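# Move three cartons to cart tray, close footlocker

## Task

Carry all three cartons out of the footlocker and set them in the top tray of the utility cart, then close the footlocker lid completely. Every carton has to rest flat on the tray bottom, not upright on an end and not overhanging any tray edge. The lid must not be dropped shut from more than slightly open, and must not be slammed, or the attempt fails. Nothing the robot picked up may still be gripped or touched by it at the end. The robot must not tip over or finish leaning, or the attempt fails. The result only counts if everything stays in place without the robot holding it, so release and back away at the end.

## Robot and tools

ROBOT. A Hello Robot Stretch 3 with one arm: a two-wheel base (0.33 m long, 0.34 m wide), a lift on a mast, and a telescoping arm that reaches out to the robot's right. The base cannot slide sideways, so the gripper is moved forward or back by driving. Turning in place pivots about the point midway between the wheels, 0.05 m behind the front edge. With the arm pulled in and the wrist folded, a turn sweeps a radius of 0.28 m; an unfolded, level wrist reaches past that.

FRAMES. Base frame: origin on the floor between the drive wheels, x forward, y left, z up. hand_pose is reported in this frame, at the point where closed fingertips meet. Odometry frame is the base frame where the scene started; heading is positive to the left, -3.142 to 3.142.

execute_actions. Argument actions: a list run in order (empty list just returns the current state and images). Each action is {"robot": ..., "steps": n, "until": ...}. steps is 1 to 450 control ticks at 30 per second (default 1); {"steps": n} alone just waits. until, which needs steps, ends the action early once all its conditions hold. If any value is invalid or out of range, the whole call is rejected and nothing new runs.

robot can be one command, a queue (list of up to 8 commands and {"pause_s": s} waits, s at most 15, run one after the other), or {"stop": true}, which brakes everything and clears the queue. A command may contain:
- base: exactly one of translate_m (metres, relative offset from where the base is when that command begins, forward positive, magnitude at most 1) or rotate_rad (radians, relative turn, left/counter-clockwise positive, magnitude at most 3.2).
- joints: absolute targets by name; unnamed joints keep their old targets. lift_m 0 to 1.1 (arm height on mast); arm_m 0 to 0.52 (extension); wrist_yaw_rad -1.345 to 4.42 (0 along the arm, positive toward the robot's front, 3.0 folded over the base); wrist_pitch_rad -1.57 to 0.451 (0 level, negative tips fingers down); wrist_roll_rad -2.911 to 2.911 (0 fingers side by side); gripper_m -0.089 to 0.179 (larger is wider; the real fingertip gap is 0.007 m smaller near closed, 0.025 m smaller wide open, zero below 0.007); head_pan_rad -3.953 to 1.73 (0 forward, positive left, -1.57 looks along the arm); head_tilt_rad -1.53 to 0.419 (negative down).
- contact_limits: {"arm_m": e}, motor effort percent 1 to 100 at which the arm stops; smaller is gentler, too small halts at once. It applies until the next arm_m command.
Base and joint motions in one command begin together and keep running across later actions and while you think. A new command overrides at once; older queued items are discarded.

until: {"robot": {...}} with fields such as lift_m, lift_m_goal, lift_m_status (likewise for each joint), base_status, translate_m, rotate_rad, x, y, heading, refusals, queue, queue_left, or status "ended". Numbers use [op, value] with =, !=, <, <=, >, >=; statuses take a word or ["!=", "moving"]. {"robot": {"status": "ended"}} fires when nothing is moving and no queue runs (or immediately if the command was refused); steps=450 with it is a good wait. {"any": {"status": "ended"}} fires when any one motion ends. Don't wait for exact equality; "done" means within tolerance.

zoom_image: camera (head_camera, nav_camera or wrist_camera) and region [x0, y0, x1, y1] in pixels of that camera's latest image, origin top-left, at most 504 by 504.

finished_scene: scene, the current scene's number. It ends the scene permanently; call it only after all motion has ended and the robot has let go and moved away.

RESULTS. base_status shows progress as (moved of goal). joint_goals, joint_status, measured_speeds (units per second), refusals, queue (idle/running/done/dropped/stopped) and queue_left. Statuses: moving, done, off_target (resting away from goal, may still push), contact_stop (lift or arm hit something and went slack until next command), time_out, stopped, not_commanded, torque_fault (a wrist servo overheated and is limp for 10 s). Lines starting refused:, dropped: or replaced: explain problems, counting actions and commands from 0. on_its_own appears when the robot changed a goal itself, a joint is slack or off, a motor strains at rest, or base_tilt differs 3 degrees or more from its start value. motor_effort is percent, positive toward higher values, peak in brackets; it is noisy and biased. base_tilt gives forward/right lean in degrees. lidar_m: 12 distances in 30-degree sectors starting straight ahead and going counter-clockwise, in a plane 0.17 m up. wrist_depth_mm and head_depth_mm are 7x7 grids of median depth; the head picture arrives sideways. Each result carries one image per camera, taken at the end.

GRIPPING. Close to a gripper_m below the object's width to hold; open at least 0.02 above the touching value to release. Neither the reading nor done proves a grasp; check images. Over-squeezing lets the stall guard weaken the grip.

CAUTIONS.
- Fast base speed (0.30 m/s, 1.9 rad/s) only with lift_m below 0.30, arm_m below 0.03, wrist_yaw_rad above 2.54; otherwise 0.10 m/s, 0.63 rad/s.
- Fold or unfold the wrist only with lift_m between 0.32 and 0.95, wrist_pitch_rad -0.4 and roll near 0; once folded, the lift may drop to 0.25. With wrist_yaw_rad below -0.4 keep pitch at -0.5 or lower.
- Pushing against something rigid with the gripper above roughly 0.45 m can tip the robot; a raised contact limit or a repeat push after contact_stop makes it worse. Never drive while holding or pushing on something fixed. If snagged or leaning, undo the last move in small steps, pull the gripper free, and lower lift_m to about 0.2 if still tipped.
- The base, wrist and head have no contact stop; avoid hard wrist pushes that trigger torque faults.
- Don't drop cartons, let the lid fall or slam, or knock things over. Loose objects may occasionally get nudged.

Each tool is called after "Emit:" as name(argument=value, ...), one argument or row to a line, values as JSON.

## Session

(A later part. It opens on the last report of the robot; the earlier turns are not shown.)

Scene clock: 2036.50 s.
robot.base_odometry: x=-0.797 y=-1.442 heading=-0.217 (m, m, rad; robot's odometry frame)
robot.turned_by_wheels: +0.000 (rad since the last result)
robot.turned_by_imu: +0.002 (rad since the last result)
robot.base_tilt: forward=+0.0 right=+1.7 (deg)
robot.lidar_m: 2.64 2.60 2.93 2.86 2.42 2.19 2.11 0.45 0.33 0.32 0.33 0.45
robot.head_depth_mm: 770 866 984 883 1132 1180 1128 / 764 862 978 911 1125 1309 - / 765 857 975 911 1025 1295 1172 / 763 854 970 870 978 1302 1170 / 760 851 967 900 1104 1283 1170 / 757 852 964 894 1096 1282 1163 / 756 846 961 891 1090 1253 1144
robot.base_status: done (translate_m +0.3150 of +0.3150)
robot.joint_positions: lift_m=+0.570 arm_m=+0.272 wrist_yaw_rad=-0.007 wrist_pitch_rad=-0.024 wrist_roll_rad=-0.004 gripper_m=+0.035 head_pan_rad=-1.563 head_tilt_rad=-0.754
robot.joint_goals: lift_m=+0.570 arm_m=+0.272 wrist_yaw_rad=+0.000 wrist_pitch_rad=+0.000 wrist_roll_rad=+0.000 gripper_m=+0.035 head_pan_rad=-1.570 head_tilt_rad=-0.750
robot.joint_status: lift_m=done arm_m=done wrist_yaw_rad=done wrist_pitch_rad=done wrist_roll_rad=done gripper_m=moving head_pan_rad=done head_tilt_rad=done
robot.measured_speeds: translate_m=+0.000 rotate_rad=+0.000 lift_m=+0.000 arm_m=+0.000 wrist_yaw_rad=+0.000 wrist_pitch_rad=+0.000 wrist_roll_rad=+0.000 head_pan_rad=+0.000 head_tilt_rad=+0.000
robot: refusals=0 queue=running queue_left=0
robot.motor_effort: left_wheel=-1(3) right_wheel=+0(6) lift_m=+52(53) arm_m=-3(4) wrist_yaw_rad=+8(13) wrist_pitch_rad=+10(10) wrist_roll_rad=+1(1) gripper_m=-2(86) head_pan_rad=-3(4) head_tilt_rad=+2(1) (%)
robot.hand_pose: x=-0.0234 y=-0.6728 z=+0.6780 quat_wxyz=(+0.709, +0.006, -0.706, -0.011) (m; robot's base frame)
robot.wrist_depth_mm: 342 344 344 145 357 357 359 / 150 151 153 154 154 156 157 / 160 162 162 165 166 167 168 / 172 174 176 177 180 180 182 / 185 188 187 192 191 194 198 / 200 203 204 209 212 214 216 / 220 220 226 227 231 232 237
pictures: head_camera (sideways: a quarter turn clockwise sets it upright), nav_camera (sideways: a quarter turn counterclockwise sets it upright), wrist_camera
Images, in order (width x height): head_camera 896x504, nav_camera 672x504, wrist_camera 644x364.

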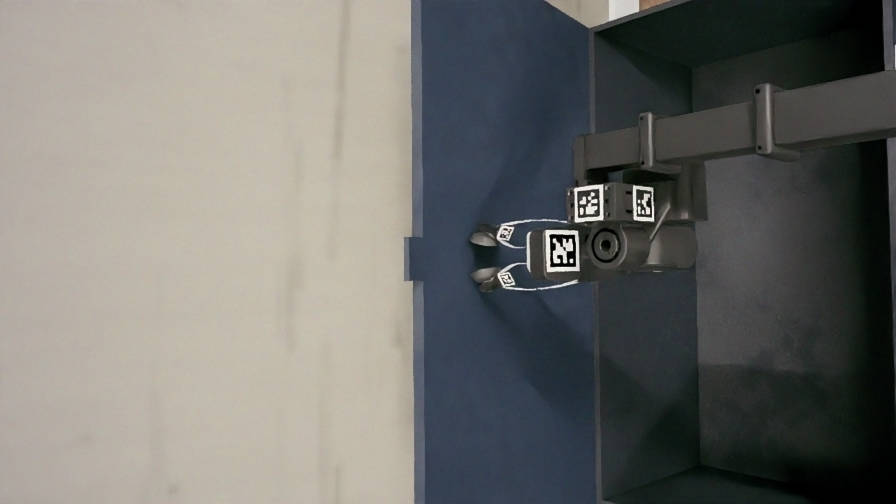

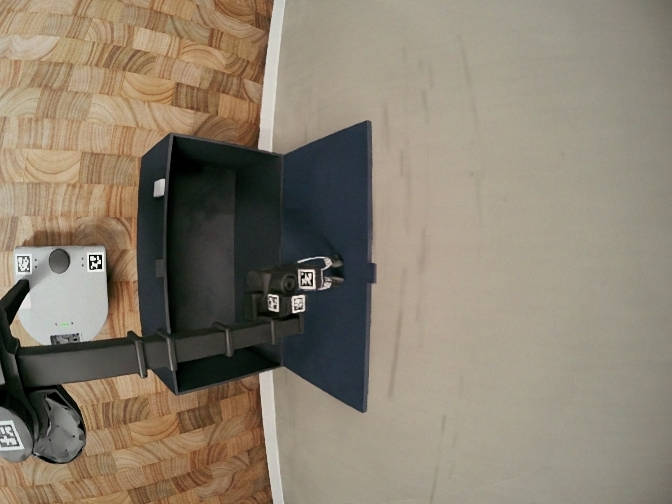

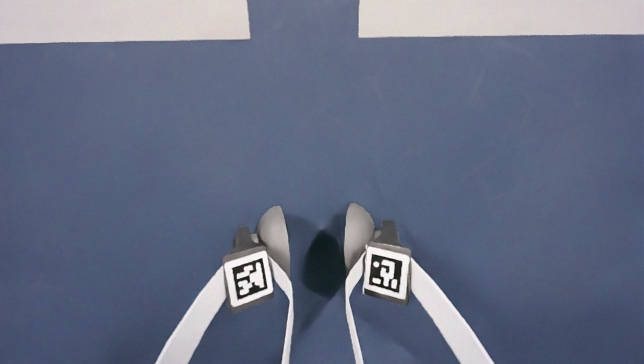

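Emit:
execute_actions(
  actions=[
    {"robot":{"base":{"translate_m":0.004},"joints":{"wrist_pitch_rad":-0.2,"lift_m":0.615,"arm_m":0.278}},"steps":25},
    {"robot":{"joints":{"wrist_pitch_rad":-0.4,"lift_m":0.665,"arm_m":0.29}},"steps":28},
    {"robot":{"joints":{"arm_m":0.255}},"steps":22},
    {"robot":{"joints":{"arm_m":0.22}},"steps":22},
    {"robot":{"joints":{"arm_m":0.17,"lift_m":0.655,"head_tilt_rad":-1.0}},"steps":28},
  ],
)

Scene clock: 2060.60 s.
robot.base_odometry: x=-0.793 y=-1.443 heading=-0.216 (m, m, rad; robot's odometry frame)
robot.turned_by_wheels: +0.000 (rad since the last result)
robot.turned_by_imu: +0.002 (rad since the last result)
robot.base_tilt: forward=+0.0 right=+1.6 (deg)
robot.lidar_m: 2.64 2.58 2.94 2.86 2.42 2.19 2.11 0.45 0.33 0.32 0.33 0.45
robot.head_depth_mm: 840 982 1153 1191 1194 1098 - / 836 978 1146 1052 - 1168 - / 833 975 1140 1022 1317 1162 1149 / 832 973 1135 - 1323 1152 1138 / 829 967 1126 1214 1351 1136 1115 / 827 963 1126 1207 1340 1114 1111 / 826 957 1120 1160 1293 1127 1108
robot.base_status: done (translate_m +0.0040 of +0.0040)
robot.joint_positions: lift_m=+0.655 arm_m=+0.172 wrist_yaw_rad=-0.003 wrist_pitch_rad=-0.453 wrist_roll_rad=-0.002 gripper_m=+0.035 head_pan_rad=-1.563 head_tilt_rad=-0.987
robot.joint_goals: lift_m=+0.655 arm_m=+0.170 wrist_yaw_rad=+0.000 wrist_pitch_rad=-0.400 wrist_roll_rad=+0.000 gripper_m=+0.035 head_pan_rad=-1.570 head_tilt_rad=-1.000
robot.joint_status: lift_m=moving arm_m=moving wrist_yaw_rad=done wrist_pitch_rad=moving wrist_roll_rad=done gripper_m=done head_pan_rad=done head_tilt_rad=done
robot.measured_speeds: translate_m=+0.000 rotate_rad=+0.000 lift_m=+0.000 arm_m=-0.023 wrist_yaw_rad=+0.000 wrist_pitch_rad=+0.000 wrist_roll_rad=+0.000 head_pan_rad=+0.000 head_tilt_rad=+0.000
robot: refusals=0 queue=running queue_left=0
robot.motor_effort: left_wheel=+0(4) right_wheel=-2(6) lift_m=+26(57) arm_m=-2(6) wrist_yaw_rad=+2(9) wrist_pitch_rad=+23(21) wrist_roll_rad=+1(1) gripper_m=-1(1) head_pan_rad=-3(3) head_tilt_rad=-6(21) (%)
robot.hand_pose: x=-0.0221 y=-0.5366 z=+0.6602 quat_wxyz=(+0.690, +0.158, -0.688, -0.160) (m; robot's base frame)
robot.wrist_depth_mm: 430 428 437 436 445 440 450 / 472 483 478 480 487 495 496 / 501 511 127 103 128 130 132 / 131 133 136 138 141 145 148 / 230 235 211 253 260 274 289 / 750 557 553 567 574 575 800 / 524 619 673 682 687 624 517
pictures: head_camera (sideways: a quarter turn clockwise sets it upright), nav_camera (sideways: a quarter turn counterclockwise sets it upright), wrist_camera
Images, in order (width x height): head_camera 896x504, nav_camera 672x504, wrist_camera 644x364.

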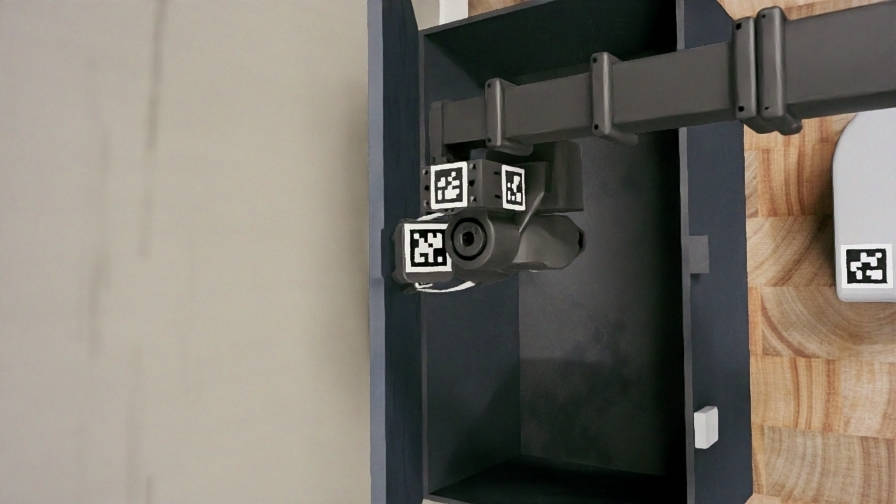

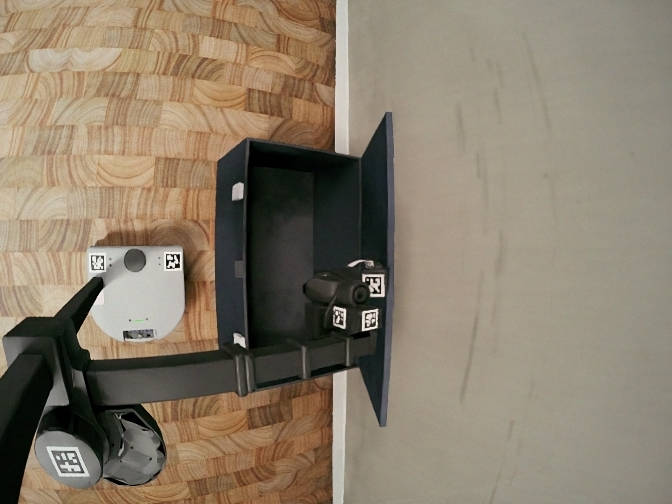

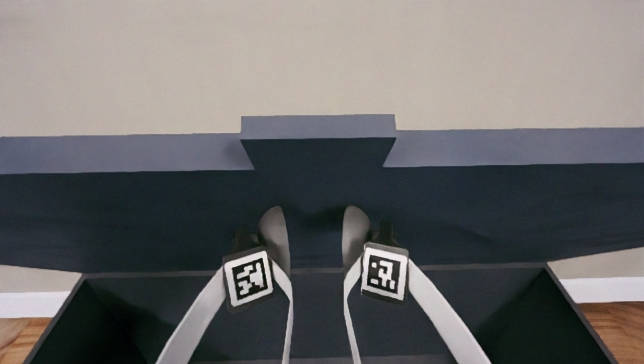

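Emit:
execute_actions(
  actions=[
    {"robot":{"joints":{"arm_m":0.125,"lift_m":0.65}},"steps":25},
    {"robot":{"joints":{"arm_m":0.108,"lift_m":0.64,"wrist_pitch_rad":-0.5}},"steps":22},
    {"robot":{"joints":{"arm_m":0.083,"lift_m":0.615}},"steps":22},
    {"robot":{"joints":{"arm_m":0.066,"lift_m":0.59,"wrist_pitch_rad":-0.6}},"steps":28},
  ],
)

Scene clock: 2071.37 s.
robot.base_odometry: x=-0.793 y=-1.443 heading=-0.216 (m, m, rad; robot's odometry frame)
robot.turned_by_wheels: +0.000 (rad since the last result)
robot.turned_by_imu: +0.001 (rad since the last result)
robot.base_tilt: forward=-0.1 right=+1.7 (deg)
robot.lidar_m: 2.64 2.60 2.93 2.86 2.42 2.19 2.11 0.45 0.33 0.32 0.33 0.45
robot.head_depth_mm: 837 984 1188 1023 1130 1115 1121 / 837 982 1178 1028 1332 - - / 835 976 1167 1020 1331 - 1150 / 830 970 1166 1020 811 1175 1139 / 830 968 1162 1019 1281 1135 1115 / 825 965 1158 1017 1281 1115 1110 / 823 963 1149 1014 1134 1124 1113
robot.base_status: done (translate_m +0.0040 of +0.0040)
robot.joint_positions: lift_m=+0.590 arm_m=+0.066 wrist_yaw_rad=-0.001 wrist_pitch_rad=-0.664 wrist_roll_rad=-0.002 gripper_m=+0.035 head_pan_rad=-1.563 head_tilt_rad=-0.988
robot.joint_goals: lift_m=+0.590 arm_m=+0.066 wrist_yaw_rad=+0.000 wrist_pitch_rad=-0.600 wrist_roll_rad=+0.000 gripper_m=+0.035 head_pan_rad=-1.570 head_tilt_rad=-1.000
robot.joint_status: lift_m=done arm_m=done wrist_yaw_rad=done wrist_pitch_rad=off_target wrist_roll_rad=done gripper_m=done head_pan_rad=done head_tilt_rad=done
robot.measured_speeds: translate_m=+0.000 rotate_rad=+0.000 lift_m=+0.000 arm_m=+0.000 wrist_yaw_rad=+0.000 wrist_pitch_rad=+0.000 wrist_roll_rad=+0.000 head_pan_rad=+0.000 head_tilt_rad=+0.000
robot: refusals=0 queue=dropped queue_left=0
robot.motor_effort: left_wheel=+0(0) right_wheel=-2(2) lift_m=+30(35) arm_m=-1(2) wrist_yaw_rad=+1(3) wrist_pitch_rad=+26(26) wrist_roll_rad=+1(1) gripper_m=+0(1) head_pan_rad=-3(3) head_tilt_rad=-5(6) (%)
robot.hand_pose: x=-0.0218 y=-0.3980 z=+0.5522 quat_wxyz=(+0.669, +0.230, -0.668, -0.231) (m; robot's base frame)
robot.wrist_depth_mm: 570 569 568 577 578 583 596 / 654 654 642 676 665 660 664 / 348 344 334 327 324 314 314 / 155 154 153 152 150 149 147 / 429 604 139 117 141 578 461 / 464 680 690 697 704 660 434 / 471 615 643 634 638 619 450
pictures: head_camera (sideways: a quarter turn clockwise sets it upright), nav_camera (sideways: a quarter turn counterclockwise sets it upright), wrist_camera
replaced: robot.wrist_pitch_rad: its motion had ended off_target
Images, in order (width x height): head_camera 896x504, nav_camera 672x504, wrist_camera 644x364.

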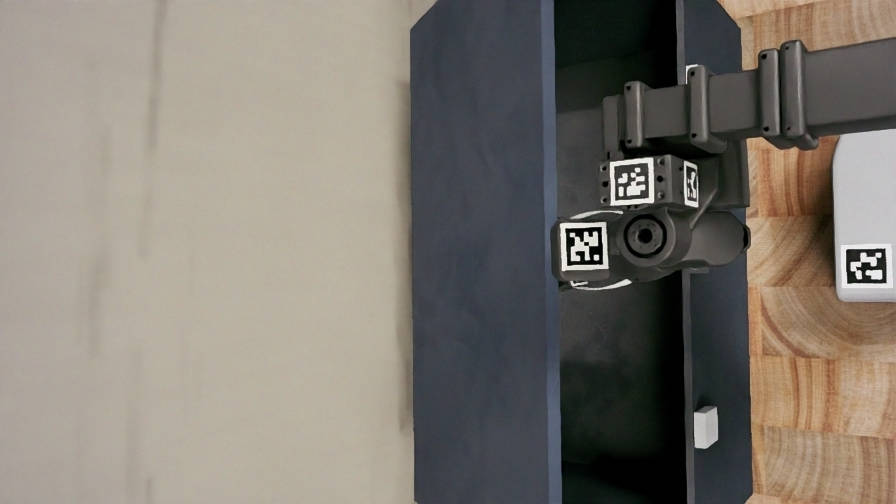

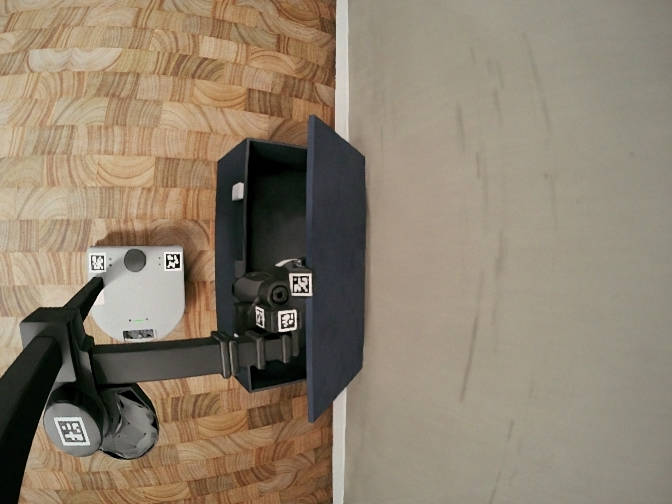

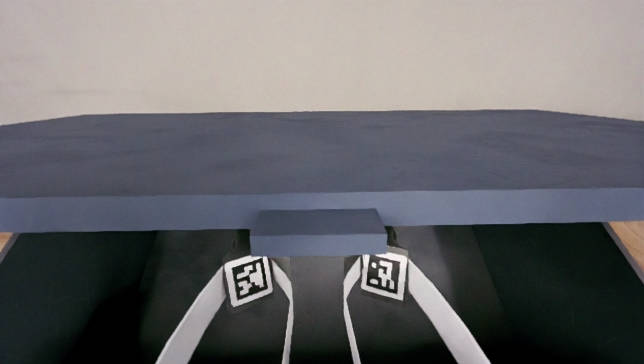

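Emit:
execute_actions(
  actions=[
    {"robot":{"joints":{"arm_m":0.046,"lift_m":0.56}},"steps":22},
    {"robot":{"joints":{"arm_m":0.034,"lift_m":0.53,"wrist_pitch_rad":-0.68,"head_tilt_rad":-1.2}},"steps":22},
    {"robot":{"joints":{"arm_m":0.024,"lift_m":0.50}},"steps":28},
  ],
)

Scene clock: 2082.63 s.
robot.base_odometry: x=-0.793 y=-1.443 heading=-0.216 (m, m, rad; robot's odometry frame)
robot.turned_by_wheels: +0.000 (rad since the last result)
robot.turned_by_imu: +0.001 (rad since the last result)
robot.base_tilt: forward=-0.1 right=+1.7 (deg)
robot.lidar_m: 2.63 2.60 2.94 2.86 2.42 2.19 2.12 0.45 0.33 0.32 0.33 0.45
robot.head_depth_mm: 950 1166 1040 914 1238 1191 1133 / 952 1161 1039 889 1238 1201 - / 946 1163 1036 890 - - - / 947 1157 1033 878 1233 - - / 940 1149 1025 880 1229 1182 1102 / 940 1154 1027 882 1225 1173 1097 / 939 1147 1022 879 1221 1176 1104
robot.base_status: done (translate_m +0.0040 of +0.0040)
robot.joint_positions: lift_m=+0.500 arm_m=+0.024 wrist_yaw_rad=-0.002 wrist_pitch_rad=-0.740 wrist_roll_rad=+0.001 gripper_m=+0.035 head_pan_rad=-1.563 head_tilt_rad=-1.185
robot.joint_goals: lift_m=+0.500 arm_m=+0.024 wrist_yaw_rad=+0.000 wrist_pitch_rad=-0.680 wrist_roll_rad=+0.000 gripper_m=+0.035 head_pan_rad=-1.570 head_tilt_rad=-1.200
robot.joint_status: lift_m=done arm_m=done wrist_yaw_rad=done wrist_pitch_rad=off_target wrist_roll_rad=done gripper_m=done head_pan_rad=done head_tilt_rad=done
robot.measured_speeds: translate_m=+0.000 rotate_rad=+0.000 lift_m=+0.000 arm_m=+0.000 wrist_yaw_rad=+0.000 wrist_pitch_rad=+0.000 wrist_roll_rad=+0.000 head_pan_rad=+0.000 head_tilt_rad=+0.000
robot: refusals=0 queue=done queue_left=0
robot.motor_effort: left_wheel=+0(0) right_wheel=-1(2) lift_m=+32(33) arm_m=-2(2) wrist_yaw_rad=+2(2) wrist_pitch_rad=+24(26) wrist_roll_rad=+0(1) gripper_m=-1(2) head_pan_rad=-3(3) head_tilt_rad=-6(23) (%)
robot.hand_pose: x=-0.0219 y=-0.3422 z=+0.4485 quat_wxyz=(+0.659, +0.255, -0.659, -0.257) (m; robot's base frame)
robot.wrist_depth_mm: 445 435 443 444 438 443 614 / 263 261 262 263 263 261 263 / 187 188 187 187 187 187 187 / 146 146 144 145 146 145 145 / 435 606 143 130 631 601 419 / 466 580 573 564 583 573 443 / 260 267 286 246 308 278 251
pictures: head_camera (sideways: a quarter turn clockwise sets it upright), nav_camera (sideways: a quarter turn counterclockwise sets it upright), wrist_camera
Images, in order (width x height): head_camera 896x504, nav_camera 672x504, wrist_camera 644x364.

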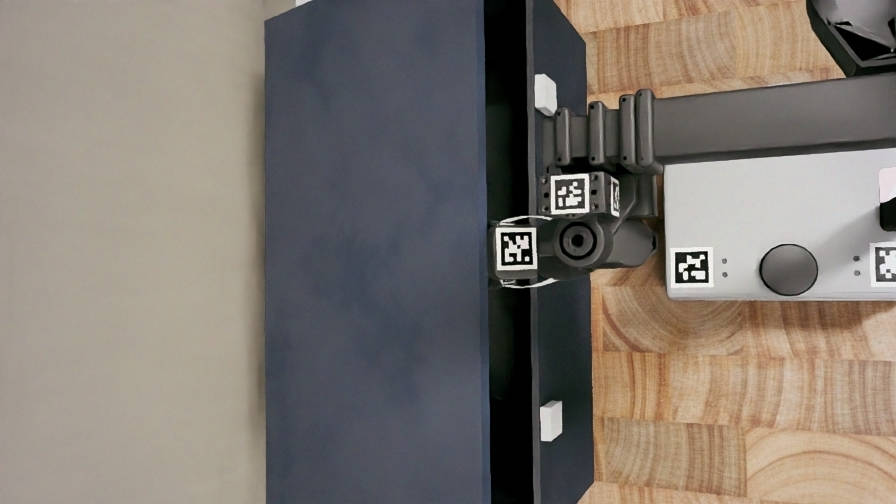

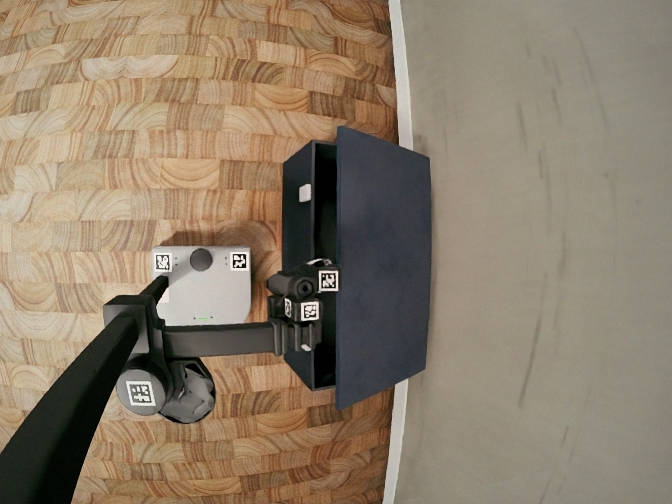

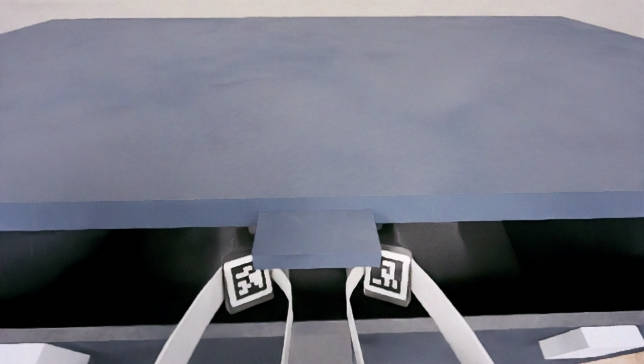

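Emit:
execute_actions(
  actions=[
    {"robot":{"joints":{"arm_m":0.022,"lift_m":0.50,"wrist_pitch_rad":-0.8}},"steps":25},
    {"robot":{"joints":{"arm_m":0.018,"lift_m":0.475,"wrist_pitch_rad":-0.85}},"steps":30},
  ],
)

Scene clock: 2111.70 s.
robot.base_odometry: x=-0.793 y=-1.443 heading=-0.216 (m, m, rad; robot's odometry frame)
robot.turned_by_wheels: +0.000 (rad since the last result)
robot.turned_by_imu: +0.001 (rad since the last result)
robot.base_tilt: forward=+0.0 right=+1.7 (deg)
robot.lidar_m: 2.64 2.59 2.94 2.86 2.41 2.19 2.11 0.45 0.33 0.32 0.33 0.45
robot.head_depth_mm: 950 1171 1066 939 1246 1194 1140 / 948 1160 1063 933 1237 1187 - / 948 1163 1066 929 1139 - - / 947 1162 1055 926 - - - / 942 1148 1053 927 1227 1175 1104 / 943 1154 1047 921 1229 1170 1101 / 940 1144 1052 924 1216 1171 1102
robot.base_status: done (translate_m +0.0040 of +0.0040)
robot.joint_positions: lift_m=+0.475 arm_m=+0.018 wrist_yaw_rad=-0.002 wrist_pitch_rad=-0.891 wrist_roll_rad=+0.001 gripper_m=+0.035 head_pan_rad=-1.563 head_tilt_rad=-1.186
robot.joint_goals: lift_m=+0.475 arm_m=+0.018 wrist_yaw_rad=+0.000 wrist_pitch_rad=-0.850 wrist_roll_rad=+0.000 gripper_m=+0.035 head_pan_rad=-1.570 head_tilt_rad=-1.200
robot.joint_status: lift_m=done arm_m=done wrist_yaw_rad=done wrist_pitch_rad=done wrist_roll_rad=done gripper_m=done head_pan_rad=done head_tilt_rad=done
robot.measured_speeds: translate_m=+0.000 rotate_rad=+0.000 lift_m=+0.000 arm_m=+0.000 wrist_yaw_rad=+0.000 wrist_pitch_rad=+0.000 wrist_roll_rad=+0.000 head_pan_rad=+0.000 head_tilt_rad=+0.000
robot: refusals=0 queue=done queue_left=0
robot.motor_effort: left_wheel=+0(0) right_wheel=-1(1) lift_m=+32(36) arm_m=-3(5) wrist_yaw_rad=+2(2) wrist_pitch_rad=+17(27) wrist_roll_rad=+0(1) gripper_m=-1(2) head_pan_rad=-3(3) head_tilt_rad=-7(7) (%)
robot.hand_pose: x=-0.0219 y=-0.3056 z=+0.3995 quat_wxyz=(+0.638, +0.304, -0.638, -0.306) (m; robot's base frame)
robot.wrist_depth_mm: 235 235 236 239 241 241 243 / 196 196 197 198 199 201 202 / 168 168 170 170 170 172 173 / 155 154 156 152 157 158 160 / 442 563 566 147 564 255 239 / 278 327 336 361 384 400 420 / 503 508 503 510 505 516 517
pictures: head_camera (sideways: a quarter turn clockwise sets it upright), nav_camera (sideways: a quarter turn counterclockwise sets it upright), wrist_camera
Images, in order (width x height): head_camera 896x504, nav_camera 672x504, wrist_camera 644x364.

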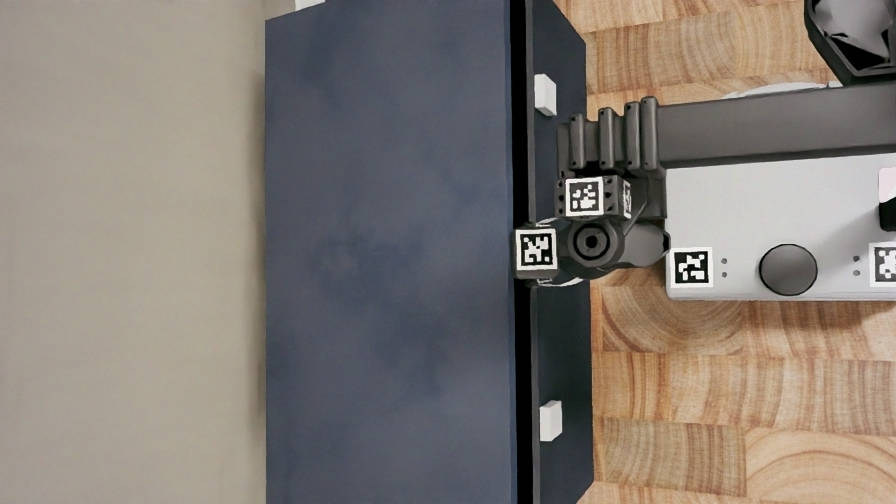

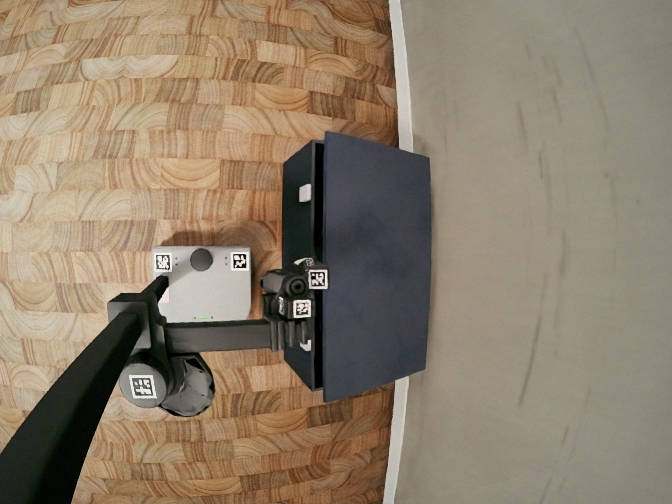

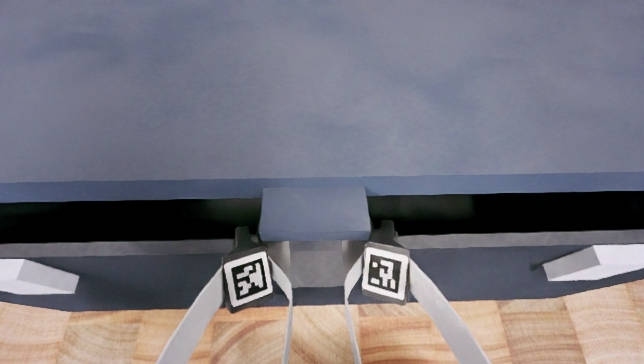

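Emit:
execute_actions(
  actions=[
    {"robot":{"joints":{"arm_m":0.011,"lift_m":0.455}},"steps":22},
    {"robot":{"joints":{"lift_m":0.435}},"steps":22},
    {"robot":{"joints":{"lift_m":0.42}},"steps":25},
  ],
)

Scene clock: 2120.73 s.
robot.base_odometry: x=-0.793 y=-1.443 heading=-0.217 (m, m, rad; robot's odometry frame)
robot.turned_by_wheels: +0.000 (rad since the last result)
robot.turned_by_imu: +0.001 (rad since the last result)
robot.base_tilt: forward=-0.1 right=+1.6 (deg)
robot.lidar_m: 2.64 2.60 2.94 2.87 2.42 2.19 2.11 0.45 0.33 0.32 0.33 0.45
robot.head_depth_mm: 950 1171 1081 974 1204 1194 1135 / 950 1165 1081 970 1184 1204 - / 950 1158 1073 969 1023 - - / 946 1161 1078 964 971 - - / 940 1151 1069 961 1152 1179 1102 / 941 1153 1065 957 1144 1172 1098 / 935 1145 1060 955 1130 1172 1097
robot.base_status: done (translate_m +0.0040 of +0.0040)
robot.joint_positions: lift_m=+0.431 arm_m=+0.011 wrist_yaw_rad=-0.002 wrist_pitch_rad=-0.877 wrist_roll_rad=+0.001 gripper_m=+0.035 head_pan_rad=-1.563 head_tilt_rad=-1.186
robot.joint_goals: lift_m=+0.431 arm_m=+0.011 wrist_yaw_rad=+0.000 wrist_pitch_rad=-0.850 wrist_roll_rad=+0.000 gripper_m=+0.035 head_pan_rad=-1.570 head_tilt_rad=-1.200
robot.joint_status: lift_m=contact_stop arm_m=done wrist_yaw_rad=done wrist_pitch_rad=done wrist_roll_rad=done gripper_m=done head_pan_rad=done head_tilt_rad=done
robot.measured_speeds: translate_m=+0.000 rotate_rad=+0.000 lift_m=+0.000 arm_m=+0.000 wrist_yaw_rad=+0.000 wrist_pitch_rad=+0.000 wrist_roll_rad=+0.000 head_pan_rad=+0.000 head_tilt_rad=+0.000
robot: refusals=0 queue=dropped queue_left=0
robot.on_its_own: lift_m is slack since a contact_stop, until your next command for it (your +0.420 is given up)
robot.motor_effort: left_wheel=-1(0) right_wheel=+0(1) lift_m=+39(39) arm_m=+2(4) wrist_yaw_rad=+2(2) wrist_pitch_rad=+11(17) wrist_roll_rad=+0(0) gripper_m=-2(1) head_pan_rad=-3(3) head_tilt_rad=-7(7) (%)
robot.hand_pose: x=-0.0219 y=-0.3009 z=+0.3568 quat_wxyz=(+0.640, +0.300, -0.640, -0.301) (m; robot's base frame)
robot.wrist_depth_mm: 213 213 213 217 215 217 220 / 184 183 184 185 186 186 189 / 162 162 162 164 165 164 167 / 151 151 151 151 154 156 159 / 213 215 197 146 205 220 214 / 333 340 305 369 391 403 421 / 468 465 465 474 474 465 471
pictures: head_camera (sideways: a quarter turn clockwise sets it upright), nav_camera (sideways: a quarter turn counterclockwise sets it upright), wrist_camera
Images, in order (width x height): head_camera 896x504, nav_camera 672x504, wrist_camera 644x364.

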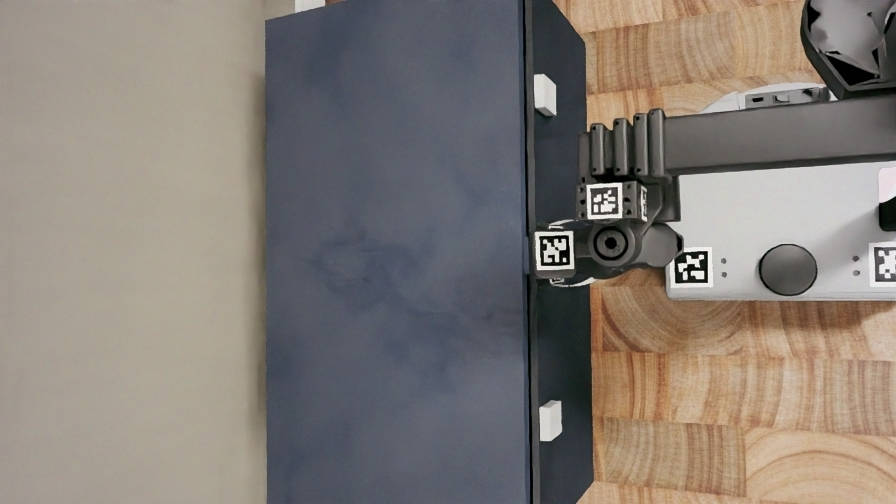

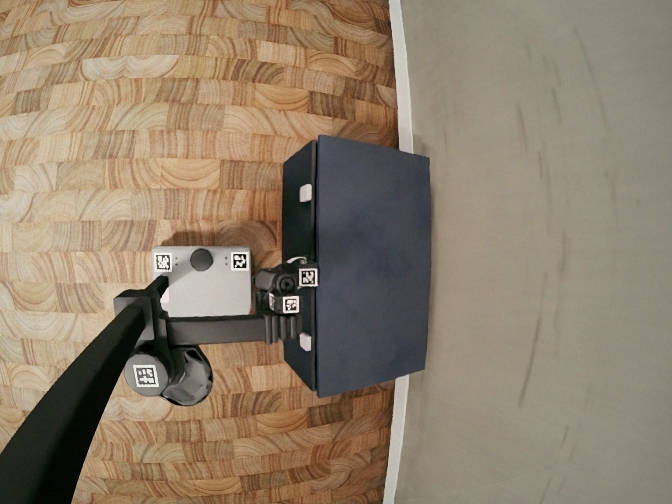

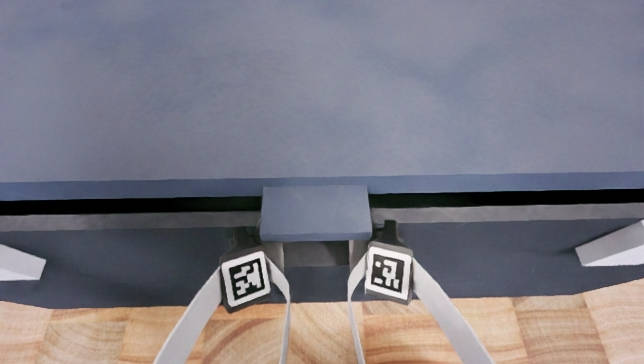

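Emit:
execute_actions(
  actions=[
    {"robot":{"joints":{"arm_m":0.003,"lift_m":0.434}},"steps":20},
    {"robot":{"joints":{"lift_m":0.42}},"steps":22},
    {"robot":{"joints":{"lift_m":0.408}},"steps":25},
  ],
)

Scene clock: 2127.97 s.
robot.base_odometry: x=-0.793 y=-1.443 heading=-0.217 (m, m, rad; robot's odometry frame)
robot.turned_by_wheels: +0.000 (rad since the last result)
robot.turned_by_imu: +0.001 (rad since the last result)
robot.base_tilt: forward=-0.1 right=+1.6 (deg)
robot.lidar_m: 2.63 2.59 2.94 2.86 2.42 2.19 2.11 0.45 0.33 0.32 0.33 0.45
robot.head_depth_mm: 954 1166 1082 969 1242 1190 1142 / 951 1167 1081 972 1183 1205 - / 949 1160 1071 966 1021 - - / 949 1157 1073 963 973 - - / 941 1150 1064 960 1154 1170 1103 / 938 1148 1065 960 1144 1175 1102 / 938 1141 1060 956 1130 1170 1099
robot.base_status: done (translate_m +0.0040 of +0.0040)
robot.joint_positions: lift_m=+0.428 arm_m=+0.003 wrist_yaw_rad=-0.002 wrist_pitch_rad=-0.863 wrist_roll_rad=+0.001 gripper_m=+0.035 head_pan_rad=-1.563 head_tilt_rad=-1.186
robot.joint_goals: lift_m=+0.428 arm_m=+0.003 wrist_yaw_rad=+0.000 wrist_pitch_rad=-0.850 wrist_roll_rad=+0.000 gripper_m=+0.035 head_pan_rad=-1.570 head_tilt_rad=-1.200
robot.joint_status: lift_m=contact_stop arm_m=done wrist_yaw_rad=done wrist_pitch_rad=done wrist_roll_rad=done gripper_m=done head_pan_rad=done head_tilt_rad=done
robot.measured_speeds: translate_m=+0.000 rotate_rad=+0.000 lift_m=+0.000 arm_m=+0.000 wrist_yaw_rad=+0.000 wrist_pitch_rad=+0.000 wrist_roll_rad=+0.000 head_pan_rad=+0.000 head_tilt_rad=+0.000
robot: refusals=0 queue=dropped queue_left=0
robot.on_its_own: lift_m is slack since a contact_stop, until your next command for it (your +0.408 is given up)
robot.motor_effort: left_wheel=-1(1) right_wheel=+0(1) lift_m=+40(58) arm_m=+3(3) wrist_yaw_rad=+2(2) wrist_pitch_rad=+5(12) wrist_roll_rad=+0(0) gripper_m=-3(2) head_pan_rad=-3(3) head_tilt_rad=-6(6) (%)
robot.hand_pose: x=-0.0219 y=-0.2958 z=+0.3566 quat_wxyz=(+0.642, +0.295, -0.642, -0.297) (m; robot's base frame)
robot.wrist_depth_mm: 215 216 218 217 220 220 223 / 184 185 185 188 189 188 189 / 162 163 164 164 165 165 166 / 285 156 157 153 164 164 202 / 210 211 200 183 210 232 220 / 343 351 360 382 450 411 426 / 458 458 471 463 475 477 466
pictures: head_camera (sideways: a quarter turn clockwise sets it upright), nav_camera (sideways: a quarter turn counterclockwise sets it upright), wrist_camera
replaced: robot.lift_m: its motion had ended contact_stop
Images, in order (width x height): head_camera 896x504, nav_camera 672x504, wrist_camera 644x364.

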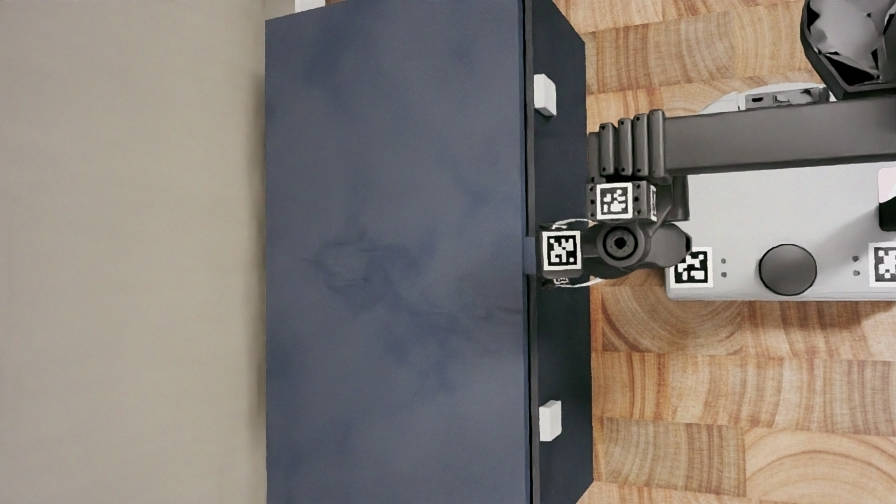

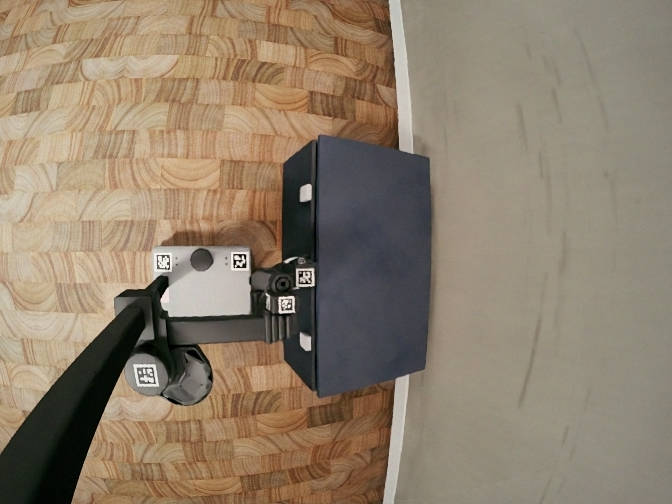

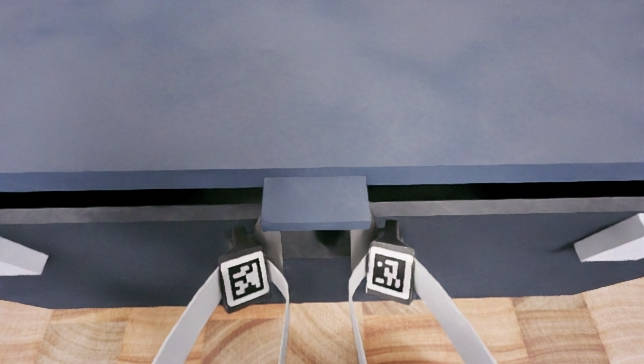

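Emit:
execute_actions(
  actions=[
    {"robot":{"joints":{"arm_m":0.002,"lift_m":0.441,"wrist_pitch_rad":-0.875}},"steps":25},
    {"robot":{"joints":{"lift_m":0.428}},"steps":25,"until":{"robot":{"status":"ended"}}},
  ],
)

Emit:
zoom_image(
  camera="wrist_camera",
  region=[200,140,440,320],
)

Scene clock: 2142.50 s.
robot.base_odometry: x=-0.793 y=-1.443 heading=-0.216 (m, m, rad; robot's odometry frame)
robot.turned_by_wheels: +0.000 (rad since the last result)
robot.turned_by_imu: +0.001 (rad since the last result)
robot.base_tilt: forward=+0.0 right=+1.6 (deg)
robot.lidar_m: 2.64 2.60 2.93 2.86 2.42 2.19 2.11 0.45 0.33 0.32 0.33 0.45
robot.head_depth_mm: 954 1166 1083 985 1243 1189 1141 / 956 1160 1084 979 1186 1202 - / 946 1163 1077 979 1026 - - / 948 1158 1079 971 927 - - / 941 1153 1077 970 1156 1182 1102 / 941 1152 1069 969 1147 1175 1098 / 936 1149 1065 965 1129 1169 1097
robot.base_status: done (translate_m +0.0040 of +0.0040)
robot.joint_positions: lift_m=+0.429 arm_m=+0.002 wrist_yaw_rad=-0.001 wrist_pitch_rad=-0.924 wrist_roll_rad=+0.001 gripper_m=+0.035 head_pan_rad=-1.563 head_tilt_rad=-1.186
robot.joint_goals: lift_m=+0.429 arm_m=+0.002 wrist_yaw_rad=+0.000 wrist_pitch_rad=-0.875 wrist_roll_rad=+0.000 gripper_m=+0.035 head_pan_rad=-1.570 head_tilt_rad=-1.200
robot.joint_status: lift_m=contact_stop arm_m=done wrist_yaw_rad=done wrist_pitch_rad=done wrist_roll_rad=done gripper_m=done head_pan_rad=done head_tilt_rad=done
robot.measured_speeds: translate_m=+0.000 rotate_rad=+0.000 lift_m=+0.000 arm_m=+0.000 wrist_yaw_rad=+0.000 wrist_pitch_rad=+0.000 wrist_roll_rad=+0.000 head_pan_rad=+0.000 head_tilt_rad=+0.000
robot: refusals=0 queue=dropped queue_left=0
robot.on_its_own: lift_m is slack since a contact_stop, until your next command for it
robot.motor_effort: left_wheel=-1(0) right_wheel=+0(0) lift_m=+40(57) arm_m=+1(2) wrist_yaw_rad=+1(2) wrist_pitch_rad=+20(21) wrist_roll_rad=+0(0) gripper_m=-2(2) head_pan_rad=-3(3) head_tilt_rad=-7(5) (%)
robot.hand_pose: x=-0.0217 y=-0.2820 z=+0.3490 quat_wxyz=(+0.633, +0.315, -0.633, -0.316) (m; robot's base frame)
robot.wrist_depth_mm: 203 204 204 206 209 209 210 / 181 181 183 182 183 184 186 / 163 163 164 165 166 166 168 / 191 194 196 159 203 202 201 / 248 269 250 283 266 299 305 / 476 471 460 490 484 499 493 / 457 458 462 472 467 456 470
pictures: head_camera (sideways: a quarter turn clockwise sets it upright), nav_camera (sideways: a quarter turn counterclockwise sets it upright), wrist_camera
Images, in order (width x height): head_camera 896x504, nav_camera 672x504, wrist_camera 644x364.

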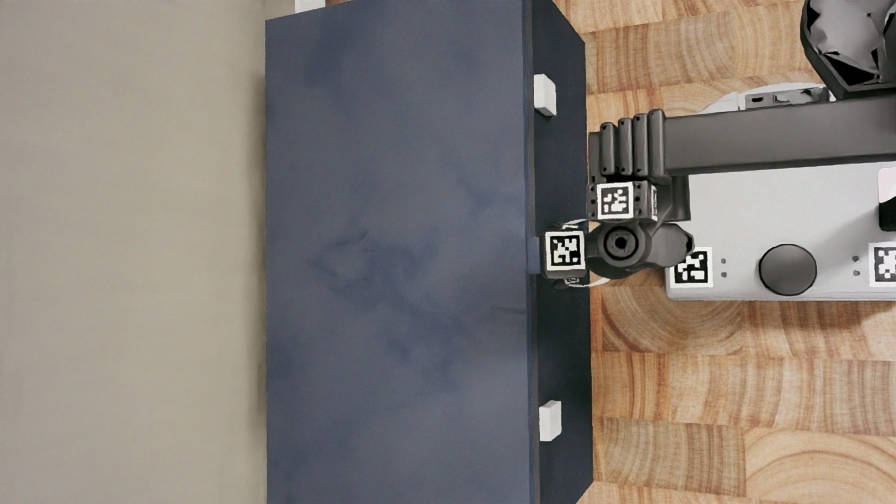

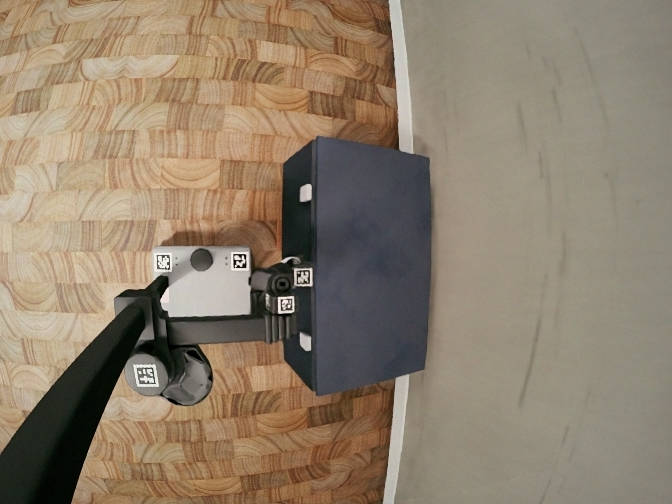

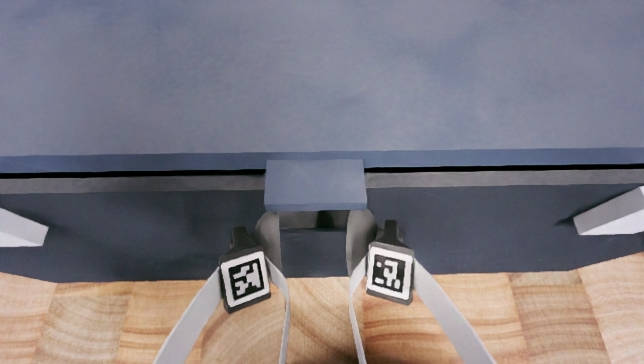

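Region (200, 140, 440, 320) of wrist_camera's 644x364 image, scaled by 2.100; it fills the top 378 rows of this view, and the rest is white.

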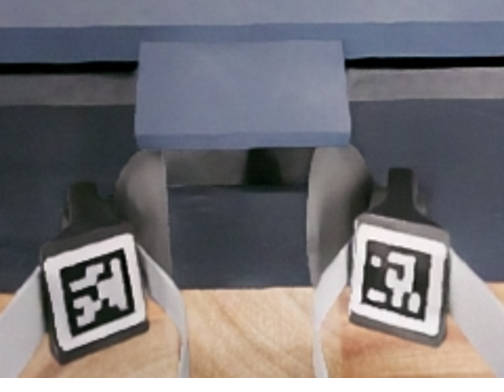

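Emit:
execute_actions(
  actions=[
    {"robot":{"joints":{"lift_m":0.429,"wrist_pitch_rad":-0.885}},"steps":20},
    {"robot":{"joints":{"wrist_pitch_rad":-0.9}},"steps":20},
    {"robot":{"joints":{"wrist_pitch_rad":-0.92}},"steps":20},
    {"robot":{"joints":{"wrist_pitch_rad":-0.95}},"steps":20},
    {"robot":{"joints":{"wrist_pitch_rad":-1.05}},"steps":20},
  ],
)

Scene clock: 2156.47 s.
robot.base_odometry: x=-0.793 y=-1.443 heading=-0.216 (m, m, rad; robot's odometry frame)
robot.turned_by_wheels: +0.000 (rad since the last result)
robot.turned_by_imu: +0.001 (rad since the last result)
robot.base_tilt: forward=+0.0 right=+1.7 (deg)
robot.lidar_m: 2.64 2.59 2.94 2.85 2.42 2.19 2.11 0.45 0.33 0.32 0.33 0.45
robot.head_depth_mm: 953 1165 1094 1008 1234 1186 1138 / 947 1166 1090 1005 1189 1204 - / 949 1161 1090 998 1029 - - / 947 1159 1083 999 971 - - / 945 1154 1080 990 1152 1183 1106 / 940 1145 1077 988 1141 1177 1102 / 941 1143 1076 989 1131 1173 1097
robot.base_status: done (translate_m +0.0040 of +0.0040)
robot.joint_positions: lift_m=+0.429 arm_m=+0.002 wrist_yaw_rad=-0.002 wrist_pitch_rad=-1.054 wrist_roll_rad=+0.001 gripper_m=+0.035 head_pan_rad=-1.563 head_tilt_rad=-1.186
robot.joint_goals: lift_m=+0.429 arm_m=+0.002 wrist_yaw_rad=+0.000 wrist_pitch_rad=-1.050 wrist_roll_rad=+0.000 gripper_m=+0.035 head_pan_rad=-1.570 head_tilt_rad=-1.200
robot.joint_status: lift_m=done arm_m=done wrist_yaw_rad=done wrist_pitch_rad=moving wrist_roll_rad=done gripper_m=done head_pan_rad=done head_tilt_rad=done
robot.measured_speeds: translate_m=+0.000 rotate_rad=+0.000 lift_m=+0.000 arm_m=+0.000 wrist_yaw_rad=+0.000 wrist_pitch_rad=+0.000 wrist_roll_rad=+0.000 head_pan_rad=+0.000 head_tilt_rad=+0.000
robot: refusals=0 queue=running queue_left=0
robot.motor_effort: left_wheel=-1(0) right_wheel=-1(1) lift_m=+33(40) arm_m=+2(2) wrist_yaw_rad=+3(3) wrist_pitch_rad=+2(24) wrist_roll_rad=+0(0) gripper_m=+0(2) head_pan_rad=-4(3) head_tilt_rad=-7(5) (%)
robot.hand_pose: x=-0.0219 y=-0.2523 z=+0.3332 quat_wxyz=(+0.611, +0.355, -0.611, -0.357) (m; robot's base frame)
robot.wrist_depth_mm: 185 186 187 189 192 192 194 / 175 174 176 178 179 181 181 / 180 181 183 174 191 193 197 / 265 266 275 280 289 295 302 / 484 486 448 486 500 498 513 / 471 465 483 481 483 485 489 / 454 449 454 460 472 459 465
pictures: head_camera (sideways: a quarter turn clockwise sets it upright), nav_camera (sideways: a quarter turn counterclockwise sets it upright), wrist_camera
Images, in order (width x height): head_camera 896x504, nav_camera 672x504, wrist_camera 644x364.

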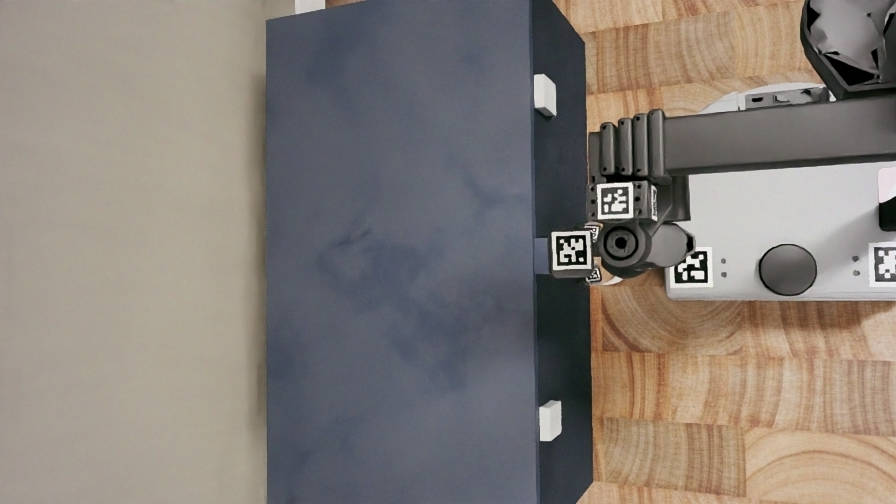

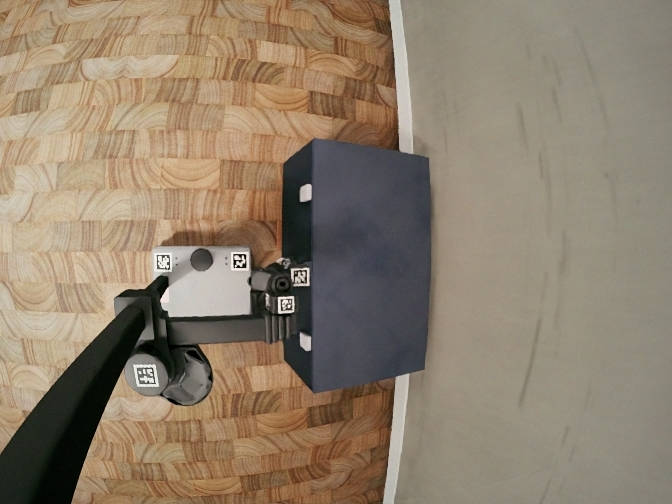

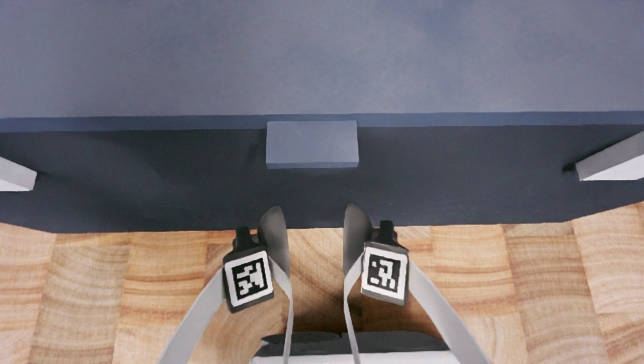

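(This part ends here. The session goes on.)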